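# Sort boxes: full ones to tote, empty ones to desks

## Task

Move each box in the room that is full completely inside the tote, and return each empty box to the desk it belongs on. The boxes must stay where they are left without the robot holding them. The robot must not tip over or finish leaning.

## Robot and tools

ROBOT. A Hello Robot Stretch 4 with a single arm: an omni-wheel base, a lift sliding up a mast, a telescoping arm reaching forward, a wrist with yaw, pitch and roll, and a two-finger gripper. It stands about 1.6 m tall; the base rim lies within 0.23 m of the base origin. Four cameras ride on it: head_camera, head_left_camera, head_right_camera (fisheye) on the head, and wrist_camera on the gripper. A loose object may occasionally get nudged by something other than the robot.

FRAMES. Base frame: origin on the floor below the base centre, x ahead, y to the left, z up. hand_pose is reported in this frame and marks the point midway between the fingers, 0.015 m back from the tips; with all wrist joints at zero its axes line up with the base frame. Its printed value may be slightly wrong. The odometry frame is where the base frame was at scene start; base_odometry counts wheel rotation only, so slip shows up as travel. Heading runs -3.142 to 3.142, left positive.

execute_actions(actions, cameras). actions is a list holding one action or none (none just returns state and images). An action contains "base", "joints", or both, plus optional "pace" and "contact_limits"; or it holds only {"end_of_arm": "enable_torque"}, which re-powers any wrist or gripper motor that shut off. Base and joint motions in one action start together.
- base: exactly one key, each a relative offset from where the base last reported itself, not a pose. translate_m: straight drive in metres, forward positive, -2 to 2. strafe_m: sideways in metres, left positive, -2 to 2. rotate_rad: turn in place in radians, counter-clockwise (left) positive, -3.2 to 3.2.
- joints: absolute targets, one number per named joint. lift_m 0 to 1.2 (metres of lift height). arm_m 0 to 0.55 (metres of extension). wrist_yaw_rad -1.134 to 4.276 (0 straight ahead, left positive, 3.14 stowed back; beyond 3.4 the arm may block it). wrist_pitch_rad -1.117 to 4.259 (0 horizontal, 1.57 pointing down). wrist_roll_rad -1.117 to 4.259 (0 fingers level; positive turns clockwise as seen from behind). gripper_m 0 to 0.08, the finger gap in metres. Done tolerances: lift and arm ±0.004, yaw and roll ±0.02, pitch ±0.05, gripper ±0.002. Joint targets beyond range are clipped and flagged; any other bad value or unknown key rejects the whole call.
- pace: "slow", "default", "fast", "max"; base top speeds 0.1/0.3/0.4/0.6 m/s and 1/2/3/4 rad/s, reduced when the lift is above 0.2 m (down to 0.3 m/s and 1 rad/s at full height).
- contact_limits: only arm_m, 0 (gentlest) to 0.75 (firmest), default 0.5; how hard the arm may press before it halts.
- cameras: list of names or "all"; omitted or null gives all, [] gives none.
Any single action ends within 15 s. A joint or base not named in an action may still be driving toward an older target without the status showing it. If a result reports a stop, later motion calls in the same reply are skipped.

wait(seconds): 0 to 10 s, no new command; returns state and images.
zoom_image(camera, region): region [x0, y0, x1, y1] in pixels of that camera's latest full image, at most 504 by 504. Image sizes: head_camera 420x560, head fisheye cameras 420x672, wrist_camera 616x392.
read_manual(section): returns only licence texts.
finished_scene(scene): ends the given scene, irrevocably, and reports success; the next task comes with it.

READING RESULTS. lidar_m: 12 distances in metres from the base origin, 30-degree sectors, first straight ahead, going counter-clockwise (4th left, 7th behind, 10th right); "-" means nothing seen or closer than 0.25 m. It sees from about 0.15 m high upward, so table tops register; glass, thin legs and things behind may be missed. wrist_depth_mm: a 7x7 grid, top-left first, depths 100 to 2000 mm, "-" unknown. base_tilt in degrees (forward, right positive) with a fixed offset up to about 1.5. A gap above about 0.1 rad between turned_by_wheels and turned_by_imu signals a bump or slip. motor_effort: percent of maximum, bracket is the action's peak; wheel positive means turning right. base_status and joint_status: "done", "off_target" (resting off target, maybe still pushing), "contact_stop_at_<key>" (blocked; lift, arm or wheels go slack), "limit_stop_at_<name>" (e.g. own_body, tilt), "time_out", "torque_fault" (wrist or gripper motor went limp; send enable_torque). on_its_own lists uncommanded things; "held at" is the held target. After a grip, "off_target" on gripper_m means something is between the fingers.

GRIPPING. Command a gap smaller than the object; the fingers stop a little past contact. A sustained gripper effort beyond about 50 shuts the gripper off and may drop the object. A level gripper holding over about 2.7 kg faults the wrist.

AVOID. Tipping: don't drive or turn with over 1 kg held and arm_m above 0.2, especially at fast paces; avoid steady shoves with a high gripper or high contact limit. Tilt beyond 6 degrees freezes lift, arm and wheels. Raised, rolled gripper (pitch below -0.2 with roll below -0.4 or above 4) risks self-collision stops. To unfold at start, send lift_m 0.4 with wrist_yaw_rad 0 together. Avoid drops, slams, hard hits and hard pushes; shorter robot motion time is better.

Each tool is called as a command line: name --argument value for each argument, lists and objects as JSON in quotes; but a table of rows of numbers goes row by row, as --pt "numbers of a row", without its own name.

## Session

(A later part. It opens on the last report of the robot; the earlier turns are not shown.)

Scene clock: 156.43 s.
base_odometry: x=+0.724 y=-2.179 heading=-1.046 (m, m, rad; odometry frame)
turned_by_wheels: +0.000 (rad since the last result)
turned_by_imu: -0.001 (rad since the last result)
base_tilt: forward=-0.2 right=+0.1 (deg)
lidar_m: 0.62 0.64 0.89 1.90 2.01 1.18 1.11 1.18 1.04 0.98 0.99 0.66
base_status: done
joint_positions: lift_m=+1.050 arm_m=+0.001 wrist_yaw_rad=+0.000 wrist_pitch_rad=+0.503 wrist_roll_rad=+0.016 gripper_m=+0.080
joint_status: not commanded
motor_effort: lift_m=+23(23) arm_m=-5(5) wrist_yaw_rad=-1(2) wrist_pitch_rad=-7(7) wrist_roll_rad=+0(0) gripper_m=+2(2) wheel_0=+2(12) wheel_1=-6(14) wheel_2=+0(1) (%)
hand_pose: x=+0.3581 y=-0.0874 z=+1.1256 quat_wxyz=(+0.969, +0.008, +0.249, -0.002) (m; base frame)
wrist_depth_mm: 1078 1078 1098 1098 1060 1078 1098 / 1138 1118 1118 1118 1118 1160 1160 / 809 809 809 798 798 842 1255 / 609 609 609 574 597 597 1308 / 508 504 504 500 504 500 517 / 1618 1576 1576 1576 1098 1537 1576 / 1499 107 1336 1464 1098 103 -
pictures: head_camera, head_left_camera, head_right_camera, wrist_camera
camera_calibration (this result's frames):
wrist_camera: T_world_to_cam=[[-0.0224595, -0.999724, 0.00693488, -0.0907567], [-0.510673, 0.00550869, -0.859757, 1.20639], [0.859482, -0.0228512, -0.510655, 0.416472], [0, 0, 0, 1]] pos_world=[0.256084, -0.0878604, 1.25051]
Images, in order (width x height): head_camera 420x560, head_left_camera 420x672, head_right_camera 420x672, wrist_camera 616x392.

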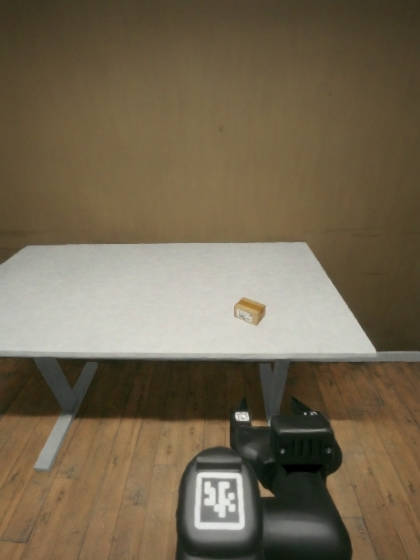

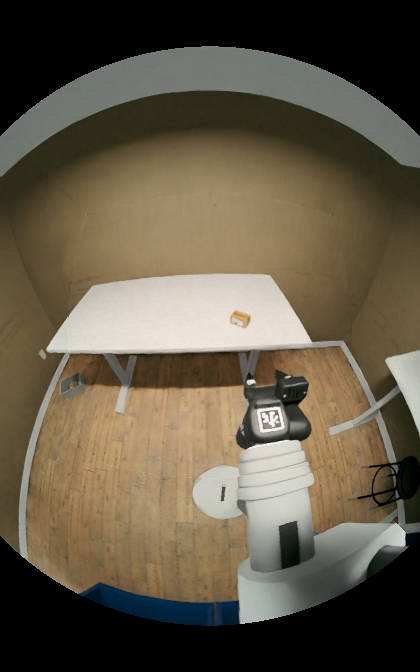

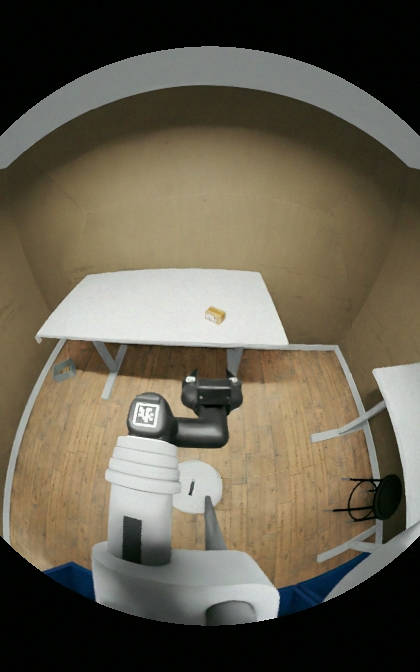

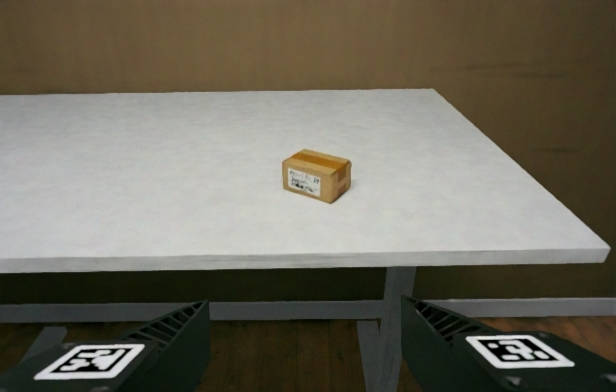

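execute_actions --actions '[{"base":{"strafe_m":-0.028},"joints":{"lift_m":1.12,"wrist_pitch_rad":1.57,"wrist_roll_rad":-0.98}}]' --cameras '[]'

execute_actions --actions '[{"base":{"translate_m":0.2},"joints":{"arm_m":0.405}}]' --cameras '["head_camera","wrist_camera","head_right_camera"]'

Scene clock: 161.93 s.
base_odometry: x=+0.700 y=-2.193 heading=-1.046 (m, m, rad; odometry frame)
turned_by_wheels: +0.000 (rad since the last result)
turned_by_imu: +0.000 (rad since the last result)
base_tilt: forward=-0.3 right=+0.1 (deg)
lidar_m: 0.61 0.67 0.91 1.95 2.03 1.18 1.13 1.18 1.00 0.94 1.01 0.66
base_status: done
joint_positions: lift_m=+1.120 arm_m=+0.001 wrist_yaw_rad=+0.000 wrist_pitch_rad=+1.570 wrist_roll_rad=-0.980 gripper_m=+0.080
joint_status: all done
motor_effort: lift_m=+23(23) arm_m=-5(5) wrist_yaw_rad=+0(1) wrist_pitch_rad=+0(5) wrist_roll_rad=-1(6) gripper_m=+2(3) wheel_0=+1(11) wheel_1=-3(13) wheel_2=+0(0) (%)
hand_pose: x=+0.1719 y=-0.0874 z=+1.0854 quat_wxyz=(+0.624, -0.333, +0.624, +0.332) (m; base frame)
wrist_depth_mm: 1205 1205 1229 1229 1229 1229 1229 / 1205 1205 1205 1229 1229 1255 1229 / 1205 1205 1205 1205 1229 1229 1281 / 1229 1229 1025 1229 1255 1255 1255 / 1229 1229 1008 1255 1281 1255 1229 / 1229 1229 1025 1229 1255 1255 1255 / 1205 108 1255 1229 1229 103 -
pictures: none
No camera images: the call's "cameras" was empty. Leave "cameras" out to get every camera's image.

Scene clock: 164.23 s.
base_odometry: x=+0.800 y=-2.366 heading=-1.046 (m, m, rad; odometry frame)
turned_by_wheels: +0.001 (rad since the last result)
turned_by_imu: +0.001 (rad since the last result)
base_tilt: forward=-0.3 right=+0.1 (deg)
lidar_m: 0.41 0.44 0.62 1.96 2.03 1.39 1.32 1.39 1.00 0.94 1.02 0.43
base_status: done
joint_positions: lift_m=+1.120 arm_m=+0.404 wrist_yaw_rad=+0.000 wrist_pitch_rad=+1.570 wrist_roll_rad=-0.980 gripper_m=+0.080
joint_status: all done
motor_effort: lift_m=+23(23) arm_m=+5(6) wrist_yaw_rad=-1(1) wrist_pitch_rad=+0(2) wrist_roll_rad=+0(2) gripper_m=+2(2) wheel_0=+5(9) wheel_1=+5(10) wheel_2=-4(11) (%)
hand_pose: x=+0.5752 y=-0.0874 z=+1.0854 quat_wxyz=(+0.624, -0.333, +0.624, +0.333) (m; base frame)
wrist_depth_mm: 276 277 278 278 279 282 282 / 276 278 279 279 281 282 283 / 277 277 279 281 282 282 285 / 278 278 279 232 282 283 283 / 991 279 282 233 285 285 286 / 1025 281 281 233 233 285 286 / 1025 108 282 283 283 103 -
pictures: head_camera, head_right_camera, wrist_camera
camera_calibration (this result's frames):
wrist_camera: T_world_to_cam=[[0.836752, -0.547062, 0.0238644, -0.558667], [-0.547579, -0.836108, 0.032864, 0.261501], [0.0019746, -0.0405667, -0.999175, 1.23129], [0, 0, 0, 1]] pos_world=[0.608226, -0.0370333, 1.23501]
Images, in order (width x height): head_camera 420x560, head_right_camera 420x672, wrist_camera 616x392.

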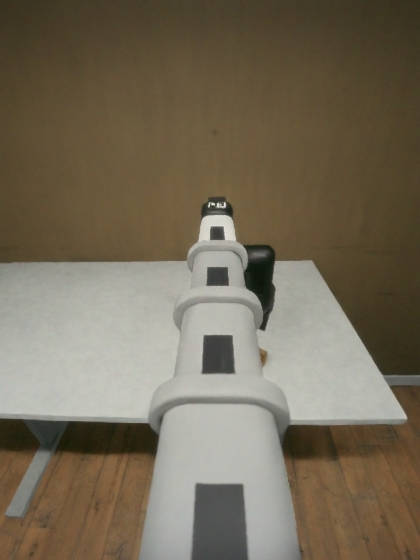

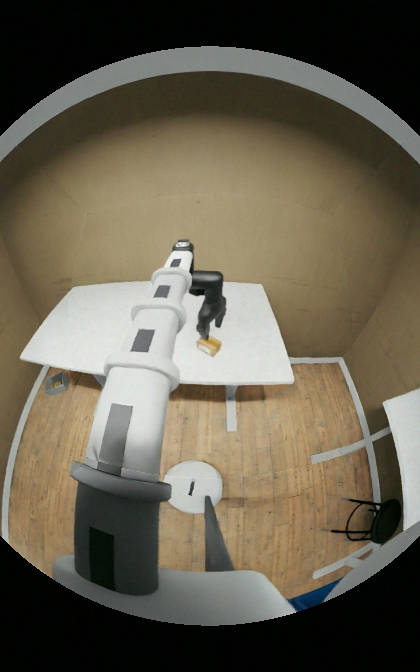

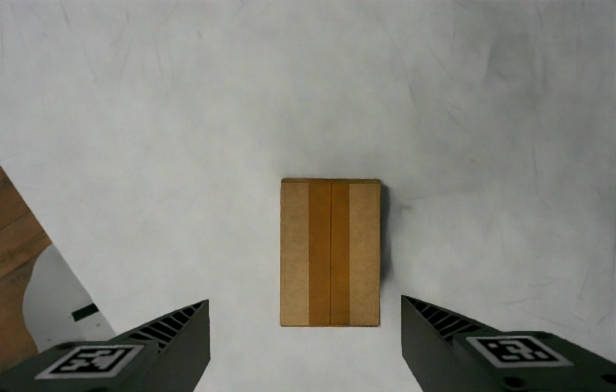

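execute_actions --actions '[{"base":{"strafe_m":0.004},"joints":{"arm_m":0.429,"lift_m":1.07}}]' --cameras '["wrist_camera"]'

Scene clock: 167.30 s.
base_odometry: x=+0.803 y=-2.364 heading=-1.045 (m, m, rad; odometry frame)
turned_by_wheels: +0.000 (rad since the last result)
turned_by_imu: +0.000 (rad since the last result)
base_tilt: forward=-0.3 right=+0.1 (deg)
lidar_m: 0.42 0.42 0.64 1.93 2.05 1.38 1.32 1.36 0.99 0.96 0.62 0.43
base_status: done
joint_positions: lift_m=+1.070 arm_m=+0.428 wrist_yaw_rad=+0.000 wrist_pitch_rad=+1.570 wrist_roll_rad=-0.980 gripper_m=+0.080
joint_status: all done
motor_effort: lift_m=+18(23) arm_m=+5(4) wrist_yaw_rad=+0(0) wrist_pitch_rad=-2(0) wrist_roll_rad=+0(0) gripper_m=+2(2) wheel_0=+2(8) wheel_1=+1(11) wheel_2=+0(4) (%)
hand_pose: x=+0.5992 y=-0.0874 z=+1.0357 quat_wxyz=(+0.624, -0.333, +0.624, +0.333) (m; base frame)
wrist_depth_mm: 227 228 229 229 231 231 234 / 229 229 229 230 231 232 234 / 228 229 230 231 231 233 235 / 229 230 230 231 232 234 235 / 229 230 230 182 233 234 235 / 230 230 182 182 232 235 236 / 231 108 183 182 183 103 -
pictures: wrist_camera
camera_calibration (this result's frames):
wrist_camera: T_world_to_cam=[[0.836692, -0.547163, 0.0236661, -0.577312], [-0.547671, -0.836043, 0.0329939, 0.276188], [0.00173281, -0.0405669, -0.999175, 1.18177], [0, 0, 0, 1]] pos_world=[0.632245, -0.0370373, 1.18535]
Images, in order (width x height): wrist_camera 616x392.

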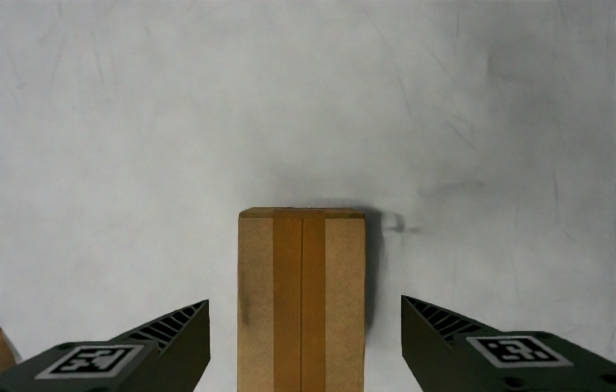

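execute_actions --actions '[{"joints":{"lift_m":1.017},"pace":"slow"}]' --cameras '[]'

execute_actions --actions '[{"joints":{"gripper_m":0.03}}]' --cameras '[]'

execute_actions --actions '[{"joints":{"lift_m":1.15}}]' --cameras '["wrist_camera"]'

execute_actions --actions '[{"joints":{"wrist_roll_rad":0,"wrist_pitch_rad":0,"arm_m":0.1}}]' --cameras '["wrist_camera","head_camera"]'

Scene clock: 170.13 s.
base_odometry: x=+0.803 y=-2.364 heading=-1.045 (m, m, rad; odometry frame)
turned_by_wheels: +0.000 (rad since the last result)
turned_by_imu: +0.000 (rad since the last result)
base_tilt: forward=-0.3 right=+0.1 (deg)
lidar_m: 0.42 0.46 0.59 1.97 2.05 1.40 1.31 1.37 1.01 0.95 0.63 0.44
base_status: not commanded
joint_positions: lift_m=+1.017 arm_m=+0.428 wrist_yaw_rad=+0.000 wrist_pitch_rad=+1.570 wrist_roll_rad=-0.980 gripper_m=+0.080
joint_status: all done
motor_effort: lift_m=+19(18) arm_m=+5(5) wrist_yaw_rad=-1(2) wrist_pitch_rad=-2(0) wrist_roll_rad=+0(1) gripper_m=+2(2) wheel_0=+2(1) wheel_1=+1(0) wheel_2=+0(1) (%)
hand_pose: x=+0.5992 y=-0.0874 z=+0.9827 quat_wxyz=(+0.624, -0.333, +0.624, +0.333) (m; base frame)
wrist_depth_mm: 175 176 177 177 178 179 179 / 175 176 177 178 178 179 180 / 176 177 177 178 179 179 180 / 176 177 178 178 179 180 181 / 177 178 128 129 180 180 181 / 177 178 129 129 136 180 181 / 178 108 129 129 130 103 -
pictures: none
No camera images: the call's "cameras" was empty. Leave "cameras" out to get every camera's image.

Scene clock: 171.13 s.
base_odometry: x=+0.803 y=-2.364 heading=-1.045 (m, m, rad; odometry frame)
turned_by_wheels: +0.000 (rad since the last result)
turned_by_imu: +0.000 (rad since the last result)
base_tilt: forward=-0.3 right=+0.2 (deg)
lidar_m: 0.41 0.45 0.60 1.97 2.04 1.38 1.31 1.35 1.01 0.94 0.62 0.45
base_status: not commanded
joint_positions: lift_m=+1.017 arm_m=+0.428 wrist_yaw_rad=+0.000 wrist_pitch_rad=+1.570 wrist_roll_rad=-0.980 gripper_m=+0.059
joint_status: gripper_m off_target (ended at +0.059, target +0.030)
on_its_own: gripper_m is held at +0.053, not at your +0.030, by its contact guard: the fingers met something
motor_effort: lift_m=+18(18) arm_m=+5(5) wrist_yaw_rad=+0(1) wrist_pitch_rad=+1(1) wrist_roll_rad=+0(0) gripper_m=-40(40) wheel_0=+2(2) wheel_1=+0(1) wheel_2=+0(0) (%)
hand_pose: x=+0.5992 y=-0.0874 z=+0.9827 quat_wxyz=(+0.624, -0.333, +0.624, +0.333) (m; base frame)
wrist_depth_mm: 175 177 176 177 178 179 179 / 175 177 177 178 178 179 180 / 176 177 177 178 179 179 180 / 176 177 178 178 179 180 181 / 177 178 128 129 179 180 181 / 177 178 129 129 130 181 181 / 177 105 129 129 130 - -
pictures: none
No camera images: the call's "cameras" was empty. Leave "cameras" out to get every camera's image.

Scene clock: 172.73 s.
base_odometry: x=+0.803 y=-2.364 heading=-1.045 (m, m, rad; odometry frame)
turned_by_wheels: +0.000 (rad since the last result)
turned_by_imu: +0.000 (rad since the last result)
base_tilt: forward=-0.3 right=+0.2 (deg)
lidar_m: 0.42 0.44 0.63 1.96 2.02 1.39 1.32 1.38 1.00 0.93 0.63 0.40
base_status: not commanded
joint_positions: lift_m=+1.150 arm_m=+0.428 wrist_yaw_rad=+0.000 wrist_pitch_rad=+1.570 wrist_roll_rad=-0.980 gripper_m=+0.059
joint_status: all done
on_its_own: gripper_m is held at +0.053, not at your +0.030, by its contact guard: the fingers met something
motor_effort: lift_m=+23(24) arm_m=+5(5) wrist_yaw_rad=-1(0) wrist_pitch_rad=+0(0) wrist_roll_rad=+0(0) gripper_m=-40(40) wheel_0=+2(2) wheel_1=+0(1) wheel_2=+0(0) (%)
hand_pose: x=+0.5992 y=-0.0874 z=+1.1153 quat_wxyz=(+0.624, -0.333, +0.624, +0.333) (m; base frame)
wrist_depth_mm: 304 306 307 307 310 310 312 / 306 307 306 307 310 314 314 / 304 307 307 309 310 312 312 / 306 309 310 309 312 312 314 / 1025 309 128 128 312 314 315 / 1042 310 129 129 130 314 315 / 1255 104 129 129 129 - 315
pictures: wrist_camera
camera_calibration (this result's frames):
wrist_camera: T_world_to_cam=[[0.836649, -0.547234, 0.0235413, -0.579012], [-0.547738, -0.835996, 0.0330756, 0.2735], [0.00158036, -0.0405671, -0.999176, 1.26137], [0, 0, 0, 1]] pos_world=[0.632242, -0.0370401, 1.26491]
Images, in order (width x height): wrist_camera 616x392.

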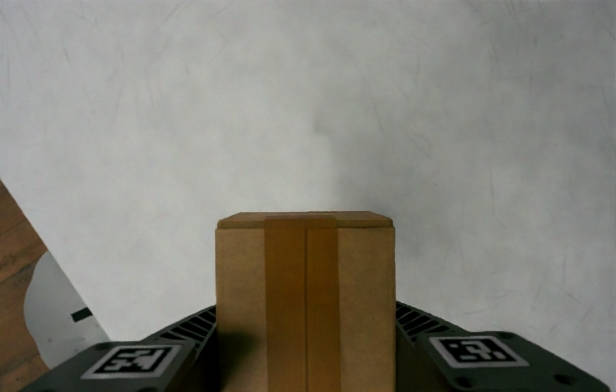

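Scene clock: 174.83 s.
base_odometry: x=+0.803 y=-2.364 heading=-1.045 (m, m, rad; odometry frame)
turned_by_wheels: +0.000 (rad since the last result)
turned_by_imu: +0.000 (rad since the last result)
base_tilt: forward=-0.3 right=+0.2 (deg)
lidar_m: 0.41 0.44 0.62 1.95 2.03 1.37 1.32 1.37 0.99 0.95 0.62 0.45
base_status: not commanded
joint_positions: lift_m=+1.150 arm_m=+0.101 wrist_yaw_rad=+0.000 wrist_pitch_rad=+0.005 wrist_roll_rad=+0.000 gripper_m=+0.059
joint_status: all done
on_its_own: gripper_m is held at +0.053, not at your +0.030, by its contact guard: the fingers met something
motor_effort: lift_m=+24(24) arm_m=-5(6) wrist_yaw_rad=-1(0) wrist_pitch_rad=-14(14) wrist_roll_rad=+1(5) gripper_m=-40(40) wheel_0=+2(2) wheel_1=+1(1) wheel_2=+0(1) (%)
hand_pose: x=+0.4844 y=-0.0875 z=+1.3270 quat_wxyz=(+1.000, +0.000, +0.002, +0.000) (m; base frame)
wrist_depth_mm: 891 891 891 891 878 891 891 / 878 891 891 878 878 904 878 / 891 891 891 891 891 891 891 / 891 891 891 904 891 891 878 / 904 891 129 129 904 878 891 / 904 891 129 129 130 904 917 / 891 105 129 130 130 - 891
pictures: head_camera, wrist_camera
camera_calibration (this result's frames):
wrist_camera: T_world_to_cam=[[-0.0231888, -0.999657, 0.0121451, -0.0959189], [-0.0381129, -0.0112555, -0.99921, 1.39868], [0.999004, -0.0236334, -0.0378389, -0.284319], [0, 0, 0, 1]] pos_world=[0.335119, -0.0868626, 1.38798]
Images, in order (width x height): head_camera 420x560, wrist_camera 616x392.

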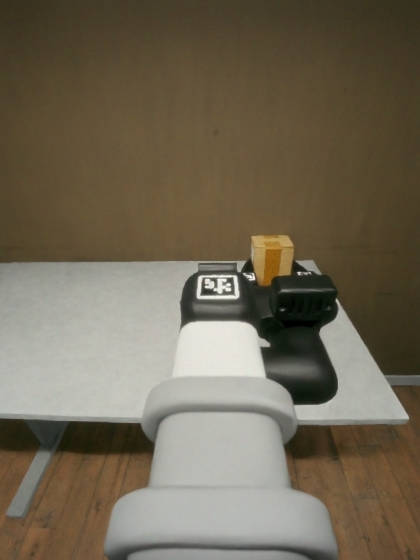

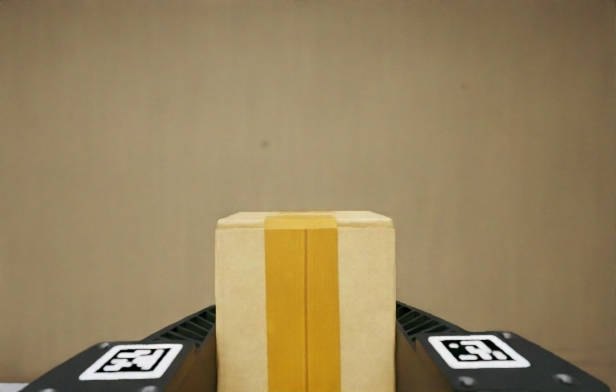

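execute_actions --actions '[{"base":{"translate_m":-0.2},"joints":{"arm_m":0}}]' --cameras '[]'

execute_actions --actions '[{"base":{"strafe_m":1.359}}]' --cameras '[]'

execute_actions --actions '[{"base":{"translate_m":0.42},"joints":{"lift_m":0.4,"wrist_pitch_rad":1.57}}]' --cameras '[]'

execute_actions --actions '[{"base":{"rotate_rad":0.48},"joints":{"arm_m":0.376,"lift_m":0.3}}]' --cameras '["head_camera","wrist_camera"]'

Scene clock: 181.40 s.
base_odometry: x=+0.703 y=-2.191 heading=-1.046 (m, m, rad; odometry frame)
turned_by_wheels: +0.000 (rad since the last result)
turned_by_imu: +0.000 (rad since the last result)
base_tilt: forward=-0.3 right=+0.2 (deg)
lidar_m: 0.61 0.65 0.91 1.95 2.06 1.19 1.13 1.19 1.00 0.95 0.99 0.65
base_status: done
joint_positions: lift_m=+1.150 arm_m=+0.001 wrist_yaw_rad=+0.000 wrist_pitch_rad=+0.005 wrist_roll_rad=+0.000 gripper_m=+0.059
joint_status: all done
on_its_own: gripper_m is held at +0.053, not at your +0.030, by its contact guard: the fingers met something
motor_effort: lift_m=+24(23) arm_m=-5(5) wrist_yaw_rad=-1(2) wrist_pitch_rad=-13(12) wrist_roll_rad=+1(1) gripper_m=-40(40) wheel_0=-5(10) wheel_1=-5(11) wheel_2=+4(11) (%)
hand_pose: x=+0.3844 y=-0.0874 z=+1.3270 quat_wxyz=(+1.000, +0.000, +0.002, +0.000) (m; base frame)
wrist_depth_mm: 1205 1182 1205 1182 1205 1182 1205 / 1182 1182 1205 1182 1182 1205 1160 / 1205 1182 1182 1182 1182 1182 1205 / 1205 1205 1205 1205 1182 1182 1205 / 1205 1182 129 129 1182 1205 1205 / 1205 1182 129 129 130 1229 1205 / 1025 105 129 130 130 - 1182
pictures: none
No camera images: the call's "cameras" was empty. Leave "cameras" out to get every camera's image.

Scene clock: 187.27 s.
base_odometry: x=+1.879 y=-1.510 heading=-1.046 (m, m, rad; odometry frame)
turned_by_wheels: +0.000 (rad since the last result)
turned_by_imu: +0.000 (rad since the last result)
base_tilt: forward=-0.3 right=+0.1 (deg)
lidar_m: 0.85 0.81 0.61 0.59 0.62 0.89 1.17 1.15 1.63 2.32 0.95 0.67
base_status: done
joint_positions: lift_m=+1.150 arm_m=+0.001 wrist_yaw_rad=+0.000 wrist_pitch_rad=+0.005 wrist_roll_rad=+0.000 gripper_m=+0.059
joint_status: not commanded
on_its_own: gripper_m is held at +0.053, not at your +0.030, by its contact guard: the fingers met something
motor_effort: lift_m=+24(24) arm_m=-4(5) wrist_yaw_rad=-1(0) wrist_pitch_rad=-14(13) wrist_roll_rad=+1(1) gripper_m=-40(40) wheel_0=-3(14) wheel_1=+3(12) wheel_2=+0(3) (%)
hand_pose: x=+0.3844 y=-0.0874 z=+1.3270 quat_wxyz=(+1.000, +0.000, +0.002, +0.000) (m; base frame)
wrist_depth_mm: 1078 1182 1182 1182 1182 1205 1205 / 1078 1229 1182 1205 1205 1205 1205 / 1098 1205 1205 1205 1182 1205 1205 / 1098 1205 1205 1182 1205 1182 1205 / 1098 1205 128 129 1229 1205 1229 / 1098 1229 129 129 130 1229 1205 / 1025 105 129 130 129 - 1008
pictures: none
No camera images: the call's "cameras" was empty. Leave "cameras" out to get every camera's image.

Scene clock: 191.03 s.
base_odometry: x=+2.090 y=-1.873 heading=-1.045 (m, m, rad; odometry frame)
turned_by_wheels: +0.001 (rad since the last result)
turned_by_imu: +0.001 (rad since the last result)
base_tilt: forward=-0.3 right=+0.1 (deg)
lidar_m: 0.48 0.44 0.43 0.62 0.63 0.89 1.57 1.62 2.26 0.89 0.34 0.39
base_status: done
joint_positions: lift_m=+0.400 arm_m=+0.001 wrist_yaw_rad=+0.000 wrist_pitch_rad=+1.570 wrist_roll_rad=+0.000 gripper_m=+0.059
joint_status: all done
on_its_own: gripper_m is held at +0.053, not at your +0.030, by its contact guard: the fingers met something
motor_effort: lift_m=+20(22) arm_m=-4(5) wrist_yaw_rad=+0(1) wrist_pitch_rad=+0(10) wrist_roll_rad=+1(2) gripper_m=-40(40) wheel_0=+5(10) wheel_1=+5(10) wheel_2=-3(14) (%)
hand_pose: x=+0.1718 y=-0.0874 z=+0.3656 quat_wxyz=(+0.707, +0.000, +0.707, +0.000) (m; base frame)
wrist_depth_mm: 442 504 512 504 508 512 480 / 508 508 512 508 508 517 477 / 512 517 508 512 517 512 477 / 512 512 508 512 517 517 521 / 512 312 129 129 517 517 512 / 306 298 129 129 129 517 512 / 298 105 129 129 130 - 521
pictures: none
No camera images: the call's "cameras" was empty. Leave "cameras" out to get every camera's image.

Scene clock: 193.27 s.
base_odometry: x=+2.090 y=-1.873 heading=-0.566 (m, m, rad; odometry frame)
turned_by_wheels: +0.479 (rad since the last result)
turned_by_imu: +0.475 (rad since the last result)
base_tilt: forward=-0.3 right=+0.1 (deg)
lidar_m: 0.44 0.45 0.62 0.65 0.83 1.57 1.59 2.13 1.07 0.35 0.38 0.50
base_status: done
joint_positions: lift_m=+0.300 arm_m=+0.375 wrist_yaw_rad=+0.000 wrist_pitch_rad=+1.570 wrist_roll_rad=+0.000 gripper_m=+0.059
joint_status: all done
on_its_own: gripper_m is held at +0.053, not at your +0.030, by its contact guard: the fingers met something
motor_effort: lift_m=+19(20) arm_m=+5(6) wrist_yaw_rad=+0(0) wrist_pitch_rad=-1(1) wrist_roll_rad=+0(2) gripper_m=-40(40) wheel_0=-6(11) wheel_1=-4(11) wheel_2=-4(10) (%)
hand_pose: x=+0.5462 y=-0.0874 z=+0.2656 quat_wxyz=(+0.707, +0.000, +0.707, +0.000) (m; base frame)
wrist_depth_mm: 407 404 407 410 410 410 413 / 404 407 407 413 407 410 413 / 407 327 373 310 413 413 413 / 355 407 404 407 413 413 415 / 351 355 128 129 413 415 413 / 345 404 129 129 129 415 415 / 320 104 129 129 130 - 418
pictures: head_camera, wrist_camera
camera_calibration (this result's frames):
wrist_camera: T_world_to_cam=[[0.0119295, -0.999663, 0.0230656, -0.103639], [-0.999407, -0.011175, 0.0325676, 0.591538], [-0.0322989, -0.0234404, -0.999203, 0.432509], [0, 0, 0, 1]] pos_world=[0.606393, -0.0868558, 0.41529]
Images, in order (width x height): head_camera 420x560, wrist_camera 616x392.

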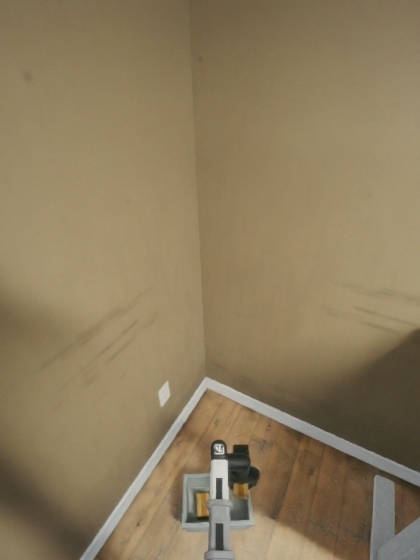

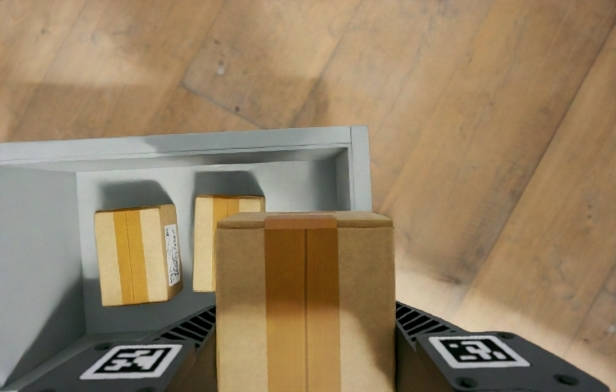

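execute_actions --actions '[{"base":{"strafe_m":-0.19},"joints":{"lift_m":0.12}}]' --cameras '[]'

execute_actions --actions '[{"joints":{"lift_m":0.063},"pace":"slow"}]' --cameras '[]'

execute_actions --actions '[{"joints":{"gripper_m":0.075}}]' --cameras '[]'

execute_actions --actions '[{"joints":{"lift_m":0.2}}]' --cameras '["wrist_camera"]'

Scene clock: 200.63 s.
base_odometry: x=+1.988 y=-2.033 heading=-0.566 (m, m, rad; odometry frame)
turned_by_wheels: +0.000 (rad since the last result)
turned_by_imu: +0.000 (rad since the last result)
base_tilt: forward=-0.3 right=+0.1 (deg)
lidar_m: 0.47 0.49 0.78 0.83 1.10 1.61 1.69 2.26 0.67 0.25 0.25 0.39
base_status: done
joint_positions: lift_m=+0.120 arm_m=+0.375 wrist_yaw_rad=+0.000 wrist_pitch_rad=+1.570 wrist_roll_rad=+0.000 gripper_m=+0.059
joint_status: all done
on_its_own: gripper_m is held at +0.053, not at your +0.030, by its contact guard: the fingers met something
motor_effort: lift_m=+20(17) arm_m=+5(5) wrist_yaw_rad=+0(1) wrist_pitch_rad=-1(1) wrist_roll_rad=+1(1) gripper_m=-40(40) wheel_0=+4(13) wheel_1=-5(14) wheel_2=+0(1) (%)
hand_pose: x=+0.5462 y=-0.0874 z=+0.0856 quat_wxyz=(+0.707, +0.000, +0.707, +0.000) (m; base frame)
wrist_depth_mm: 229 229 229 230 229 231 231 / 229 229 229 230 230 231 232 / 229 229 230 229 230 232 233 / 229 229 230 231 231 233 232 / 229 230 128 129 233 234 234 / 226 231 129 129 129 235 235 / 214 105 129 129 130 - -
pictures: none
No camera images: the call's "cameras" was empty. Leave "cameras" out to get every camera's image.

Scene clock: 202.00 s.
base_odometry: x=+1.988 y=-2.033 heading=-0.566 (m, m, rad; odometry frame)
turned_by_wheels: +0.000 (rad since the last result)
turned_by_imu: +0.000 (rad since the last result)
base_tilt: forward=-0.3 right=+0.1 (deg)
lidar_m: 0.46 0.47 0.78 0.81 1.07 1.63 1.69 2.26 0.66 0.25 0.25 0.37
base_status: not commanded
joint_positions: lift_m=+0.064 arm_m=+0.375 wrist_yaw_rad=-0.001 wrist_pitch_rad=+1.573 wrist_roll_rad=+0.000 gripper_m=+0.059
joint_status: all done
on_its_own: gripper_m is held at +0.053, not at your +0.030, by its contact guard: the fingers met something
motor_effort: lift_m=+11(21) arm_m=+5(5) wrist_yaw_rad=+3(4) wrist_pitch_rad=-8(7) wrist_roll_rad=+0(0) gripper_m=-40(40) wheel_0=+4(4) wheel_1=-5(5) wheel_2=+0(0) (%)
hand_pose: x=+0.5455 y=-0.0874 z=+0.0293 quat_wxyz=(+0.706, +0.000, +0.708, +0.000) (m; base frame)
wrist_depth_mm: 176 177 177 178 178 179 179 / 176 177 178 178 179 179 179 / 177 177 178 178 179 179 180 / 177 178 179 178 179 180 180 / 177 178 129 129 179 181 181 / 177 178 129 129 130 181 181 / 178 105 129 129 130 - -
pictures: none
No camera images: the call's "cameras" was empty. Leave "cameras" out to get every camera's image.

Scene clock: 202.83 s.
base_odometry: x=+1.988 y=-2.033 heading=-0.566 (m, m, rad; odometry frame)
turned_by_wheels: +0.000 (rad since the last result)
turned_by_imu: +0.000 (rad since the last result)
base_tilt: forward=-0.3 right=+0.1 (deg)
lidar_m: 0.49 0.48 0.78 0.81 1.09 1.62 1.68 2.26 0.66 0.25 0.25 0.41
base_status: not commanded
joint_positions: lift_m=+0.063 arm_m=+0.375 wrist_yaw_rad=+0.000 wrist_pitch_rad=+1.571 wrist_roll_rad=+0.000 gripper_m=+0.075
joint_status: all done
motor_effort: lift_m=+20(19) arm_m=+5(5) wrist_yaw_rad=-1(3) wrist_pitch_rad=-2(10) wrist_roll_rad=+0(0) gripper_m=+2(37) wheel_0=+4(4) wheel_1=-5(5) wheel_2=+1(0) (%)
hand_pose: x=+0.5461 y=-0.0874 z=+0.0287 quat_wxyz=(+0.707, +0.000, +0.707, +0.000) (m; base frame)
wrist_depth_mm: 172 173 173 173 174 175 174 / 172 173 174 174 174 175 175 / 173 173 174 174 174 174 175 / 173 174 174 174 175 175 176 / 174 174 124 125 125 176 176 / 174 174 125 125 126 176 176 / 174 107 125 125 126 103 -
pictures: none
No camera images: the call's "cameras" was empty. Leave "cameras" out to get every camera's image.

Scene clock: 204.47 s.
base_odometry: x=+1.988 y=-2.033 heading=-0.566 (m, m, rad; odometry frame)
turned_by_wheels: +0.000 (rad since the last result)
turned_by_imu: +0.000 (rad since the last result)
base_tilt: forward=-0.3 right=+0.1 (deg)
lidar_m: 0.45 0.47 0.79 0.83 1.06 1.64 1.69 2.27 0.69 0.25 0.25 0.41
base_status: not commanded
joint_positions: lift_m=+0.200 arm_m=+0.375 wrist_yaw_rad=+0.000 wrist_pitch_rad=+1.570 wrist_roll_rad=+0.000 gripper_m=+0.075
joint_status: all done
motor_effort: lift_m=+23(27) arm_m=+5(5) wrist_yaw_rad=+0(1) wrist_pitch_rad=+0(1) wrist_roll_rad=+0(0) gripper_m=+2(2) wheel_0=+4(4) wheel_1=-5(5) wheel_2=+0(0) (%)
hand_pose: x=+0.5461 y=-0.0874 z=+0.1654 quat_wxyz=(+0.707, +0.000, +0.707, +0.000) (m; base frame)
wrist_depth_mm: 306 307 307 309 310 310 310 / 306 307 309 310 310 314 312 / 235 309 309 310 310 312 312 / 211 310 312 310 312 314 314 / 209 309 312 263 314 314 314 / 206 309 312 263 314 315 315 / 191 107 310 315 312 103 -
pictures: wrist_camera
camera_calibration (this result's frames):
wrist_camera: T_world_to_cam=[[0.0115729, -0.999667, 0.0230596, -0.10113], [-0.999394, -0.0108068, 0.0330742, 0.594667], [-0.032814, -0.0234284, -0.999187, 0.332581], [0, 0, 0, 1]] pos_world=[0.60639, -0.086878, 0.314974]
Images, in order (width x height): wrist_camera 616x392.

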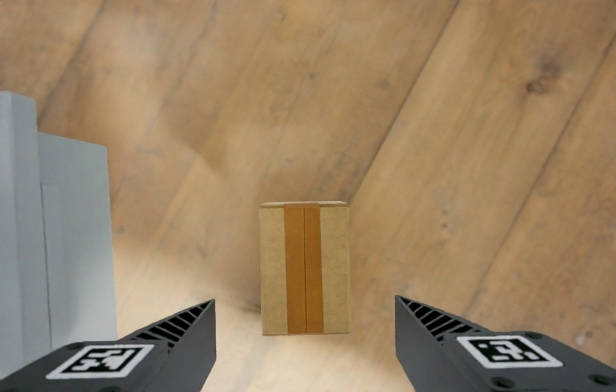

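execute_actions --actions '[{"base":{"strafe_m":0.195},"joints":{"gripper_m":0.0}}]' --cameras '[]'

execute_actions --actions '[{"joints":{"lift_m":0.095},"pace":"slow"}]' --cameras '["wrist_camera"]'

Scene clock: 208.10 s.
base_odometry: x=+2.092 y=-1.869 heading=-0.566 (m, m, rad; odometry frame)
turned_by_wheels: +0.000 (rad since the last result)
turned_by_imu: +0.000 (rad since the last result)
base_tilt: forward=-0.3 right=+0.0 (deg)
lidar_m: 0.45 0.50 0.60 0.61 0.85 1.58 1.58 2.15 1.11 0.34 0.39 0.95
base_status: done
joint_positions: lift_m=+0.200 arm_m=+0.375 wrist_yaw_rad=+0.000 wrist_pitch_rad=+1.570 wrist_roll_rad=+0.000 gripper_m=+0.000
joint_status: all done
motor_effort: lift_m=+23(23) arm_m=+5(5) wrist_yaw_rad=+0(1) wrist_pitch_rad=-1(2) wrist_roll_rad=+0(0) gripper_m=-1(4) wheel_0=-4(12) wheel_1=+3(14) wheel_2=+0(2) (%)
hand_pose: x=+0.5461 y=-0.0874 z=+0.1654 quat_wxyz=(+0.707, +0.000, +0.707, +0.000) (m; base frame)
wrist_depth_mm: 306 307 307 310 310 312 310 / 307 309 309 309 312 312 312 / 189 198 214 235 200 314 314 / 307 307 306 310 229 312 312 / 257 266 257 309 240 312 265 / 257 260 258 153 211 314 265 / 307 310 - - - 315 315
pictures: none
No camera images: the call's "cameras" was empty. Leave "cameras" out to get every camera's image.

Scene clock: 209.83 s.
base_odometry: x=+2.092 y=-1.869 heading=-0.566 (m, m, rad; odometry frame)
turned_by_wheels: +0.000 (rad since the last result)
turned_by_imu: +0.000 (rad since the last result)
base_tilt: forward=-0.3 right=+0.0 (deg)
lidar_m: 0.43 0.50 0.61 0.64 0.84 1.56 1.61 2.15 1.11 0.35 0.38 0.98
base_status: not commanded
joint_positions: lift_m=+0.095 arm_m=+0.375 wrist_yaw_rad=+0.000 wrist_pitch_rad=+1.570 wrist_roll_rad=+0.000 gripper_m=+0.000
joint_status: all done
motor_effort: lift_m=+18(23) arm_m=+5(5) wrist_yaw_rad=+0(0) wrist_pitch_rad=-1(1) wrist_roll_rad=+0(0) gripper_m=-1(2) wheel_0=-4(4) wheel_1=+2(3) wheel_2=+0(0) (%)
hand_pose: x=+0.5461 y=-0.0874 z=+0.0607 quat_wxyz=(+0.707, +0.000, +0.707, +0.000) (m; base frame)
wrist_depth_mm: - - - - - - 207 / 114 113 118 122 116 - 208 / 184 198 202 204 163 - 208 / 202 203 204 204 167 - 209 / 173 154 163 204 173 106 208 / 170 154 165 152 178 108 209 / 168 154 - - - - 210
pictures: wrist_camera
camera_calibration (this result's frames):
wrist_camera: T_world_to_cam=[[0.0115766, -0.999667, 0.0230596, -0.0987196], [-0.999394, -0.0108105, 0.0330736, 0.598129], [-0.0328133, -0.0234286, -0.999187, 0.22805], [0, 0, 0, 1]] pos_world=[0.606393, -0.0868778, 0.210359]
Images, in order (width x height): wrist_camera 616x392.

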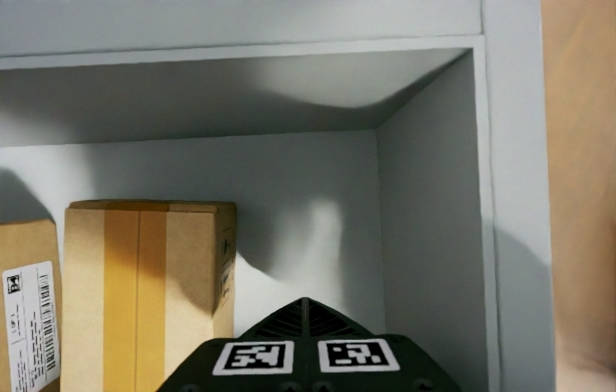

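execute_actions --actions '[{"base":{"strafe_m":0.055},"pace":"slow"}]' --cameras '["wrist_camera","head_camera"]'

Scene clock: 212.57 s.
base_odometry: x=+2.122 y=-1.823 heading=-0.567 (m, m, rad; odometry frame)
turned_by_wheels: +0.000 (rad since the last result)
turned_by_imu: +0.000 (rad since the last result)
base_tilt: forward=-0.2 right=+0.1 (deg)
lidar_m: 0.44 0.59 0.57 0.56 0.73 1.62 1.56 2.11 1.27 0.41 0.45 1.03
base_status: done
joint_positions: lift_m=+0.095 arm_m=+0.375 wrist_yaw_rad=+0.000 wrist_pitch_rad=+1.570 wrist_roll_rad=+0.000 gripper_m=+0.000
joint_status: not commanded
motor_effort: lift_m=+18(18) arm_m=+5(5) wrist_yaw_rad=+0(0) wrist_pitch_rad=+0(1) wrist_roll_rad=+0(0) gripper_m=-1(2) wheel_0=-8(10) wheel_1=+7(12) wheel_2=+0(1) (%)
hand_pose: x=+0.5462 y=-0.0874 z=+0.0607 quat_wxyz=(+0.707, +0.000, +0.707, +0.000) (m; base frame)
wrist_depth_mm: - - - - - - - / - 112 113 113 117 123 - / 166 178 195 204 204 188 149 / 202 203 203 204 204 204 151 / 153 154 153 204 206 205 153 / 153 154 154 152 206 206 154 / 153 154 - - - 206 156
pictures: head_camera, wrist_camera
camera_calibration (this result's frames):
wrist_camera: T_world_to_cam=[[0.0115746, -0.999667, 0.0230602, -0.0987187], [-0.999396, -0.0108097, 0.0330229, 0.598145], [-0.0327626, -0.0234285, -0.999189, 0.22802], [0, 0, 0, 1]] pos_world=[0.606397, -0.0868779, 0.210359]
Images, in order (width x height): head_camera 420x560, wrist_camera 616x392.

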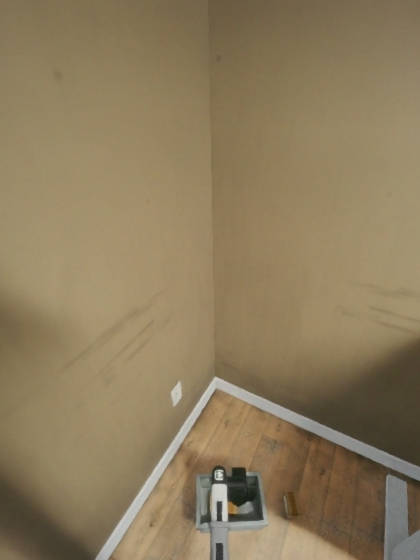

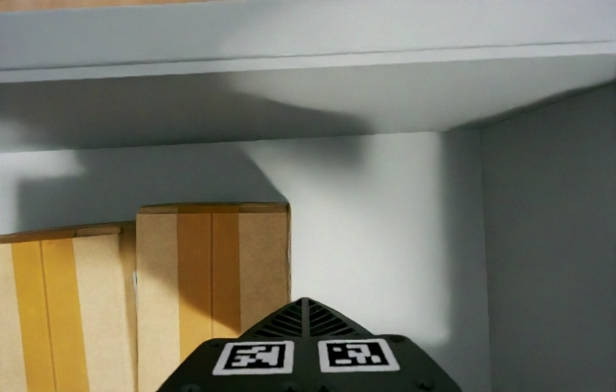

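execute_actions --actions '[{"base":{"strafe_m":0.022},"pace":"slow"}]' --cameras '["wrist_camera"]'

execute_actions --actions '[{"joints":{"lift_m":0.2}}]' --cameras '["wrist_camera"]'

Scene clock: 214.70 s.
base_odometry: x=+2.133 y=-1.804 heading=-0.567 (m, m, rad; odometry frame)
turned_by_wheels: +0.000 (rad since the last result)
turned_by_imu: +0.000 (rad since the last result)
base_tilt: forward=-0.2 right=+0.1 (deg)
lidar_m: 0.45 0.57 0.52 0.56 0.69 1.71 1.54 2.08 1.22 0.44 0.47 0.51
base_status: done
joint_positions: lift_m=+0.095 arm_m=+0.375 wrist_yaw_rad=+0.000 wrist_pitch_rad=+1.570 wrist_roll_rad=+0.000 gripper_m=+0.000
joint_status: not commanded
motor_effort: lift_m=+18(18) arm_m=+5(5) wrist_yaw_rad=+0(1) wrist_pitch_rad=+0(0) wrist_roll_rad=+0(0) gripper_m=-1(1) wheel_0=-6(11) wheel_1=+5(10) wheel_2=+1(1) (%)
hand_pose: x=+0.5462 y=-0.0874 z=+0.0607 quat_wxyz=(+0.707, +0.000, +0.707, +0.000) (m; base frame)
wrist_depth_mm: - - - - - - - / - - 109 114 114 119 - / 159 171 186 203 204 204 182 / 202 203 203 204 205 205 186 / 153 153 153 204 205 206 187 / 153 154 154 152 205 207 186 / 153 154 - - - 206 187
pictures: wrist_camera
camera_calibration (this result's frames):
wrist_camera: T_world_to_cam=[[0.0115738, -0.999667, 0.0230613, -0.0987185], [-0.999399, -0.0108109, 0.0329353, 0.59817], [-0.032675, -0.0234286, -0.999191, 0.227973], [0, 0, 0, 1]] pos_world=[0.606402, -0.0868778, 0.210364]
Images, in order (width x height): wrist_camera 616x392.

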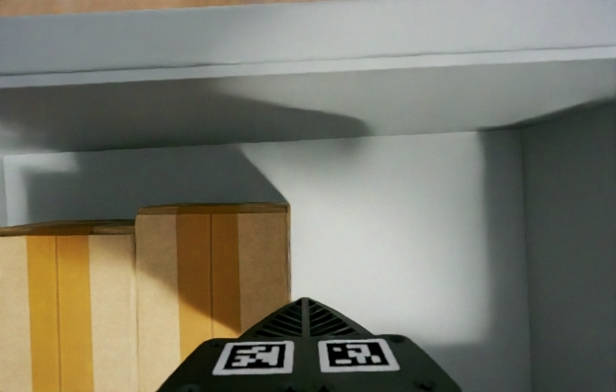

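Scene clock: 216.17 s.
base_odometry: x=+2.133 y=-1.804 heading=-0.567 (m, m, rad; odometry frame)
turned_by_wheels: +0.000 (rad since the last result)
turned_by_imu: +0.000 (rad since the last result)
base_tilt: forward=-0.3 right=+0.1 (deg)
lidar_m: 0.46 0.60 0.54 0.55 0.72 1.70 1.56 2.12 1.19 0.43 0.47 0.49
base_status: not commanded
joint_positions: lift_m=+0.200 arm_m=+0.375 wrist_yaw_rad=+0.000 wrist_pitch_rad=+1.570 wrist_roll_rad=+0.000 gripper_m=+0.000
joint_status: all done
motor_effort: lift_m=+23(27) arm_m=+5(5) wrist_yaw_rad=+0(1) wrist_pitch_rad=+1(3) wrist_roll_rad=+0(0) gripper_m=-1(1) wheel_0=-6(6) wheel_1=+5(5) wheel_2=+0(0) (%)
hand_pose: x=+0.5462 y=-0.0874 z=+0.1654 quat_wxyz=(+0.707, +0.000, +0.707, +0.000) (m; base frame)
wrist_depth_mm: 309 307 309 309 310 312 310 / 309 309 310 310 309 312 312 / 189 190 190 203 224 217 195 / 229 306 307 307 307 252 197 / 229 257 258 307 312 256 193 / 225 258 259 152 310 259 194 / 223 297 - - - 263 194
pictures: wrist_camera
camera_calibration (this result's frames):
wrist_camera: T_world_to_cam=[[0.0115889, -0.999667, 0.0230619, -0.10114], [-0.999401, -0.0108272, 0.032882, 0.594746], [-0.0326214, -0.0234291, -0.999193, 0.332476], [0, 0, 0, 1]] pos_world=[0.606407, -0.0868768, 0.314984]
Images, in order (width x height): wrist_camera 616x392.

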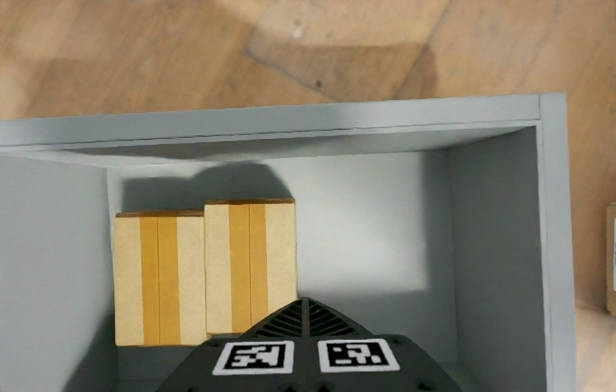

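execute_actions --actions '[{"base":{"strafe_m":-0.272},"joints":{"gripper_m":0.08}}]' --cameras '["wrist_camera"]'

Scene clock: 219.83 s.
base_odometry: x=+1.988 y=-2.034 heading=-0.567 (m, m, rad; odometry frame)
turned_by_wheels: +0.000 (rad since the last result)
turned_by_imu: +0.001 (rad since the last result)
base_tilt: forward=-0.3 right=+0.1 (deg)
lidar_m: 0.45 0.47 0.78 0.83 1.07 1.63 1.66 2.27 0.64 0.25 0.25 0.33
base_status: done
joint_positions: lift_m=+0.200 arm_m=+0.375 wrist_yaw_rad=+0.000 wrist_pitch_rad=+1.570 wrist_roll_rad=+0.000 gripper_m=+0.080
joint_status: all done
motor_effort: lift_m=+22(23) arm_m=+5(5) wrist_yaw_rad=+0(1) wrist_pitch_rad=+0(1) wrist_roll_rad=+0(1) gripper_m=+2(1) wheel_0=+4(11) wheel_1=-5(14) wheel_2=+0(0) (%)
hand_pose: x=+0.5462 y=-0.0874 z=+0.1654 quat_wxyz=(+0.707, +0.000, +0.707, +0.000) (m; base frame)
wrist_depth_mm: 306 309 309 307 310 312 310 / 307 309 309 312 310 314 312 / 235 309 310 312 310 314 314 / 212 310 310 310 312 312 312 / 211 310 310 262 312 314 315 / 208 310 314 263 314 314 314 / 191 108 314 315 315 103 -
pictures: wrist_camera
camera_calibration (this result's frames):
wrist_camera: T_world_to_cam=[[0.0116488, -0.999666, 0.0230619, -0.101174], [-0.9994, -0.0108871, 0.0328819, 0.594748], [-0.0326199, -0.0234311, -0.999193, 0.332528], [0, 0, 0, 1]] pos_world=[0.606416, -0.0868732, 0.315037]
Images, in order (width x height): wrist_camera 616x392.

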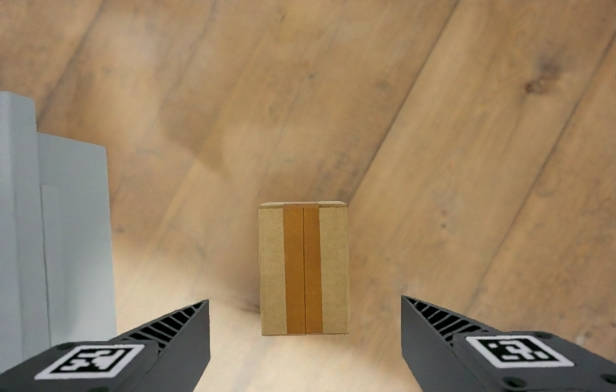

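Tote didn't move. Grip higher on the box this time.

execute_actions --actions '[{"joints":{"lift_m":0.072}}]' --cameras '[]'

execute_actions --actions '[{"joints":{"gripper_m":0.03}}]' --cameras '[]'

execute_actions --actions '[{"joints":{"lift_m":0.22}}]' --cameras '[]'

execute_actions --actions '[{"base":{"strafe_m":0.217}}]' --cameras '["wrist_camera"]'

Scene clock: 222.47 s.
base_odometry: x=+1.988 y=-2.034 heading=-0.567 (m, m, rad; odometry frame)
turned_by_wheels: +0.000 (rad since the last result)
turned_by_imu: +0.000 (rad since the last result)
base_tilt: forward=-0.3 right=+0.0 (deg)
lidar_m: 0.48 0.45 0.79 0.81 1.09 1.62 1.70 2.28 0.66 0.25 0.25 0.37
base_status: not commanded
joint_positions: lift_m=+0.072 arm_m=+0.375 wrist_yaw_rad=+0.000 wrist_pitch_rad=+1.570 wrist_roll_rad=+0.000 gripper_m=+0.080
joint_status: all done
motor_effort: lift_m=+18(22) arm_m=+4(5) wrist_yaw_rad=+0(0) wrist_pitch_rad=+0(1) wrist_roll_rad=+0(0) gripper_m=+3(2) wheel_0=+4(4) wheel_1=-5(5) wheel_2=+0(1) (%)
hand_pose: x=+0.5462 y=-0.0874 z=+0.0377 quat_wxyz=(+0.707, +0.000, +0.707, +0.000) (m; base frame)
wrist_depth_mm: 181 181 182 182 183 183 184 / 182 182 183 183 183 185 183 / 182 183 183 184 183 184 185 / 182 183 182 183 184 185 185 / 183 183 134 134 185 185 186 / 183 183 134 135 136 186 186 / 183 108 135 135 135 103 -
pictures: none
No camera images: the call's "cameras" was empty. Leave "cameras" out to get every camera's image.

Scene clock: 223.47 s.
base_odometry: x=+1.988 y=-2.034 heading=-0.567 (m, m, rad; odometry frame)
turned_by_wheels: +0.000 (rad since the last result)
turned_by_imu: +0.000 (rad since the last result)
base_tilt: forward=-0.3 right=+0.1 (deg)
lidar_m: 0.49 0.49 0.79 0.81 1.09 1.61 1.69 2.28 0.66 0.25 0.25 0.39
base_status: not commanded
joint_positions: lift_m=+0.072 arm_m=+0.375 wrist_yaw_rad=+0.000 wrist_pitch_rad=+1.570 wrist_roll_rad=+0.000 gripper_m=+0.059
joint_status: gripper_m off_target (ended at +0.059, target +0.030)
on_its_own: gripper_m is held at +0.053, not at your +0.030, by its contact guard: the fingers met something
motor_effort: lift_m=+18(18) arm_m=+5(5) wrist_yaw_rad=+0(1) wrist_pitch_rad=-1(1) wrist_roll_rad=+0(0) gripper_m=-40(43) wheel_0=+4(4) wheel_1=-5(5) wheel_2=+0(0) (%)
hand_pose: x=+0.5462 y=-0.0874 z=+0.0377 quat_wxyz=(+0.707, +0.000, +0.707, +0.000) (m; base frame)
wrist_depth_mm: 181 181 182 182 183 183 183 / 181 182 182 183 183 183 185 / 182 182 183 183 183 185 185 / 182 183 183 183 185 185 185 / 183 183 134 134 185 185 185 / 183 183 134 134 135 185 186 / 183 105 135 135 131 - -
pictures: none
No camera images: the call's "cameras" was empty. Leave "cameras" out to get every camera's image.

Scene clock: 225.17 s.
base_odometry: x=+1.988 y=-2.034 heading=-0.567 (m, m, rad; odometry frame)
turned_by_wheels: +0.000 (rad since the last result)
turned_by_imu: +0.000 (rad since the last result)
base_tilt: forward=-0.3 right=+0.1 (deg)
lidar_m: 0.45 0.48 0.77 0.81 1.07 1.63 1.66 2.29 0.67 0.25 0.25 0.35
base_status: not commanded
joint_positions: lift_m=+0.220 arm_m=+0.375 wrist_yaw_rad=+0.000 wrist_pitch_rad=+1.570 wrist_roll_rad=+0.000 gripper_m=+0.059
joint_status: all done
on_its_own: gripper_m is held at +0.053, not at your +0.030, by its contact guard: the fingers met something
motor_effort: lift_m=+24(26) arm_m=+5(5) wrist_yaw_rad=-1(2) wrist_pitch_rad=-1(2) wrist_roll_rad=+0(0) gripper_m=-40(40) wheel_0=+5(4) wheel_1=-5(5) wheel_2=+0(0) (%)
hand_pose: x=+0.5462 y=-0.0874 z=+0.1853 quat_wxyz=(+0.707, +0.000, +0.707, +0.000) (m; base frame)
wrist_depth_mm: 325 327 329 329 329 329 332 / 327 327 329 329 329 330 332 / 224 329 329 329 330 332 332 / 223 329 330 330 330 332 334 / 220 329 134 134 332 332 334 / 218 332 134 134 135 334 336 / 227 104 135 135 132 - 334
pictures: none
No camera images: the call's "cameras" was empty. Leave "cameras" out to get every camera's image.

Scene clock: 227.20 s.
base_odometry: x=+2.104 y=-1.851 heading=-0.567 (m, m, rad; odometry frame)
turned_by_wheels: +0.000 (rad since the last result)
turned_by_imu: +0.000 (rad since the last result)
base_tilt: forward=-0.3 right=+0.2 (deg)
lidar_m: 0.45 0.64 0.60 0.63 0.81 1.60 1.59 2.11 1.13 0.39 0.41 1.01
base_status: done
joint_positions: lift_m=+0.220 arm_m=+0.375 wrist_yaw_rad=+0.000 wrist_pitch_rad=+1.570 wrist_roll_rad=+0.000 gripper_m=+0.059
joint_status: not commanded
on_its_own: gripper_m is held at +0.053, not at your +0.030, by its contact guard: the fingers met something
motor_effort: lift_m=+24(24) arm_m=+5(4) wrist_yaw_rad=+0(0) wrist_pitch_rad=+0(1) wrist_roll_rad=+0(0) gripper_m=-40(40) wheel_0=-4(13) wheel_1=+5(12) wheel_2=+0(2) (%)
hand_pose: x=+0.5462 y=-0.0874 z=+0.1853 quat_wxyz=(+0.707, +0.000, +0.707, +0.000) (m; base frame)
wrist_depth_mm: 327 327 329 329 329 330 330 / 327 329 329 330 329 330 330 / 215 210 210 226 211 332 332 / 300 327 327 330 229 334 332 / 276 278 134 134 213 334 332 / 277 278 134 134 135 334 334 / 290 105 134 135 132 - 336
pictures: wrist_camera
camera_calibration (this result's frames):
wrist_camera: T_world_to_cam=[[0.0117449, -0.999665, 0.0230626, -0.101685], [-0.999401, -0.0109845, 0.0328255, 0.594122], [-0.0325611, -0.0234343, -0.999195, 0.35237], [0, 0, 0, 1]] pos_world=[0.606434, -0.0868673, 0.334929]
Images, in order (width x height): wrist_camera 616x392.

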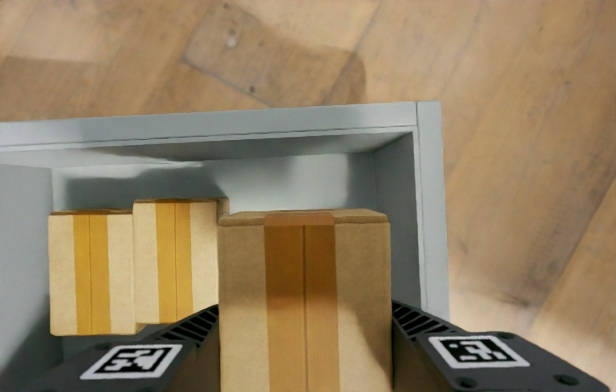

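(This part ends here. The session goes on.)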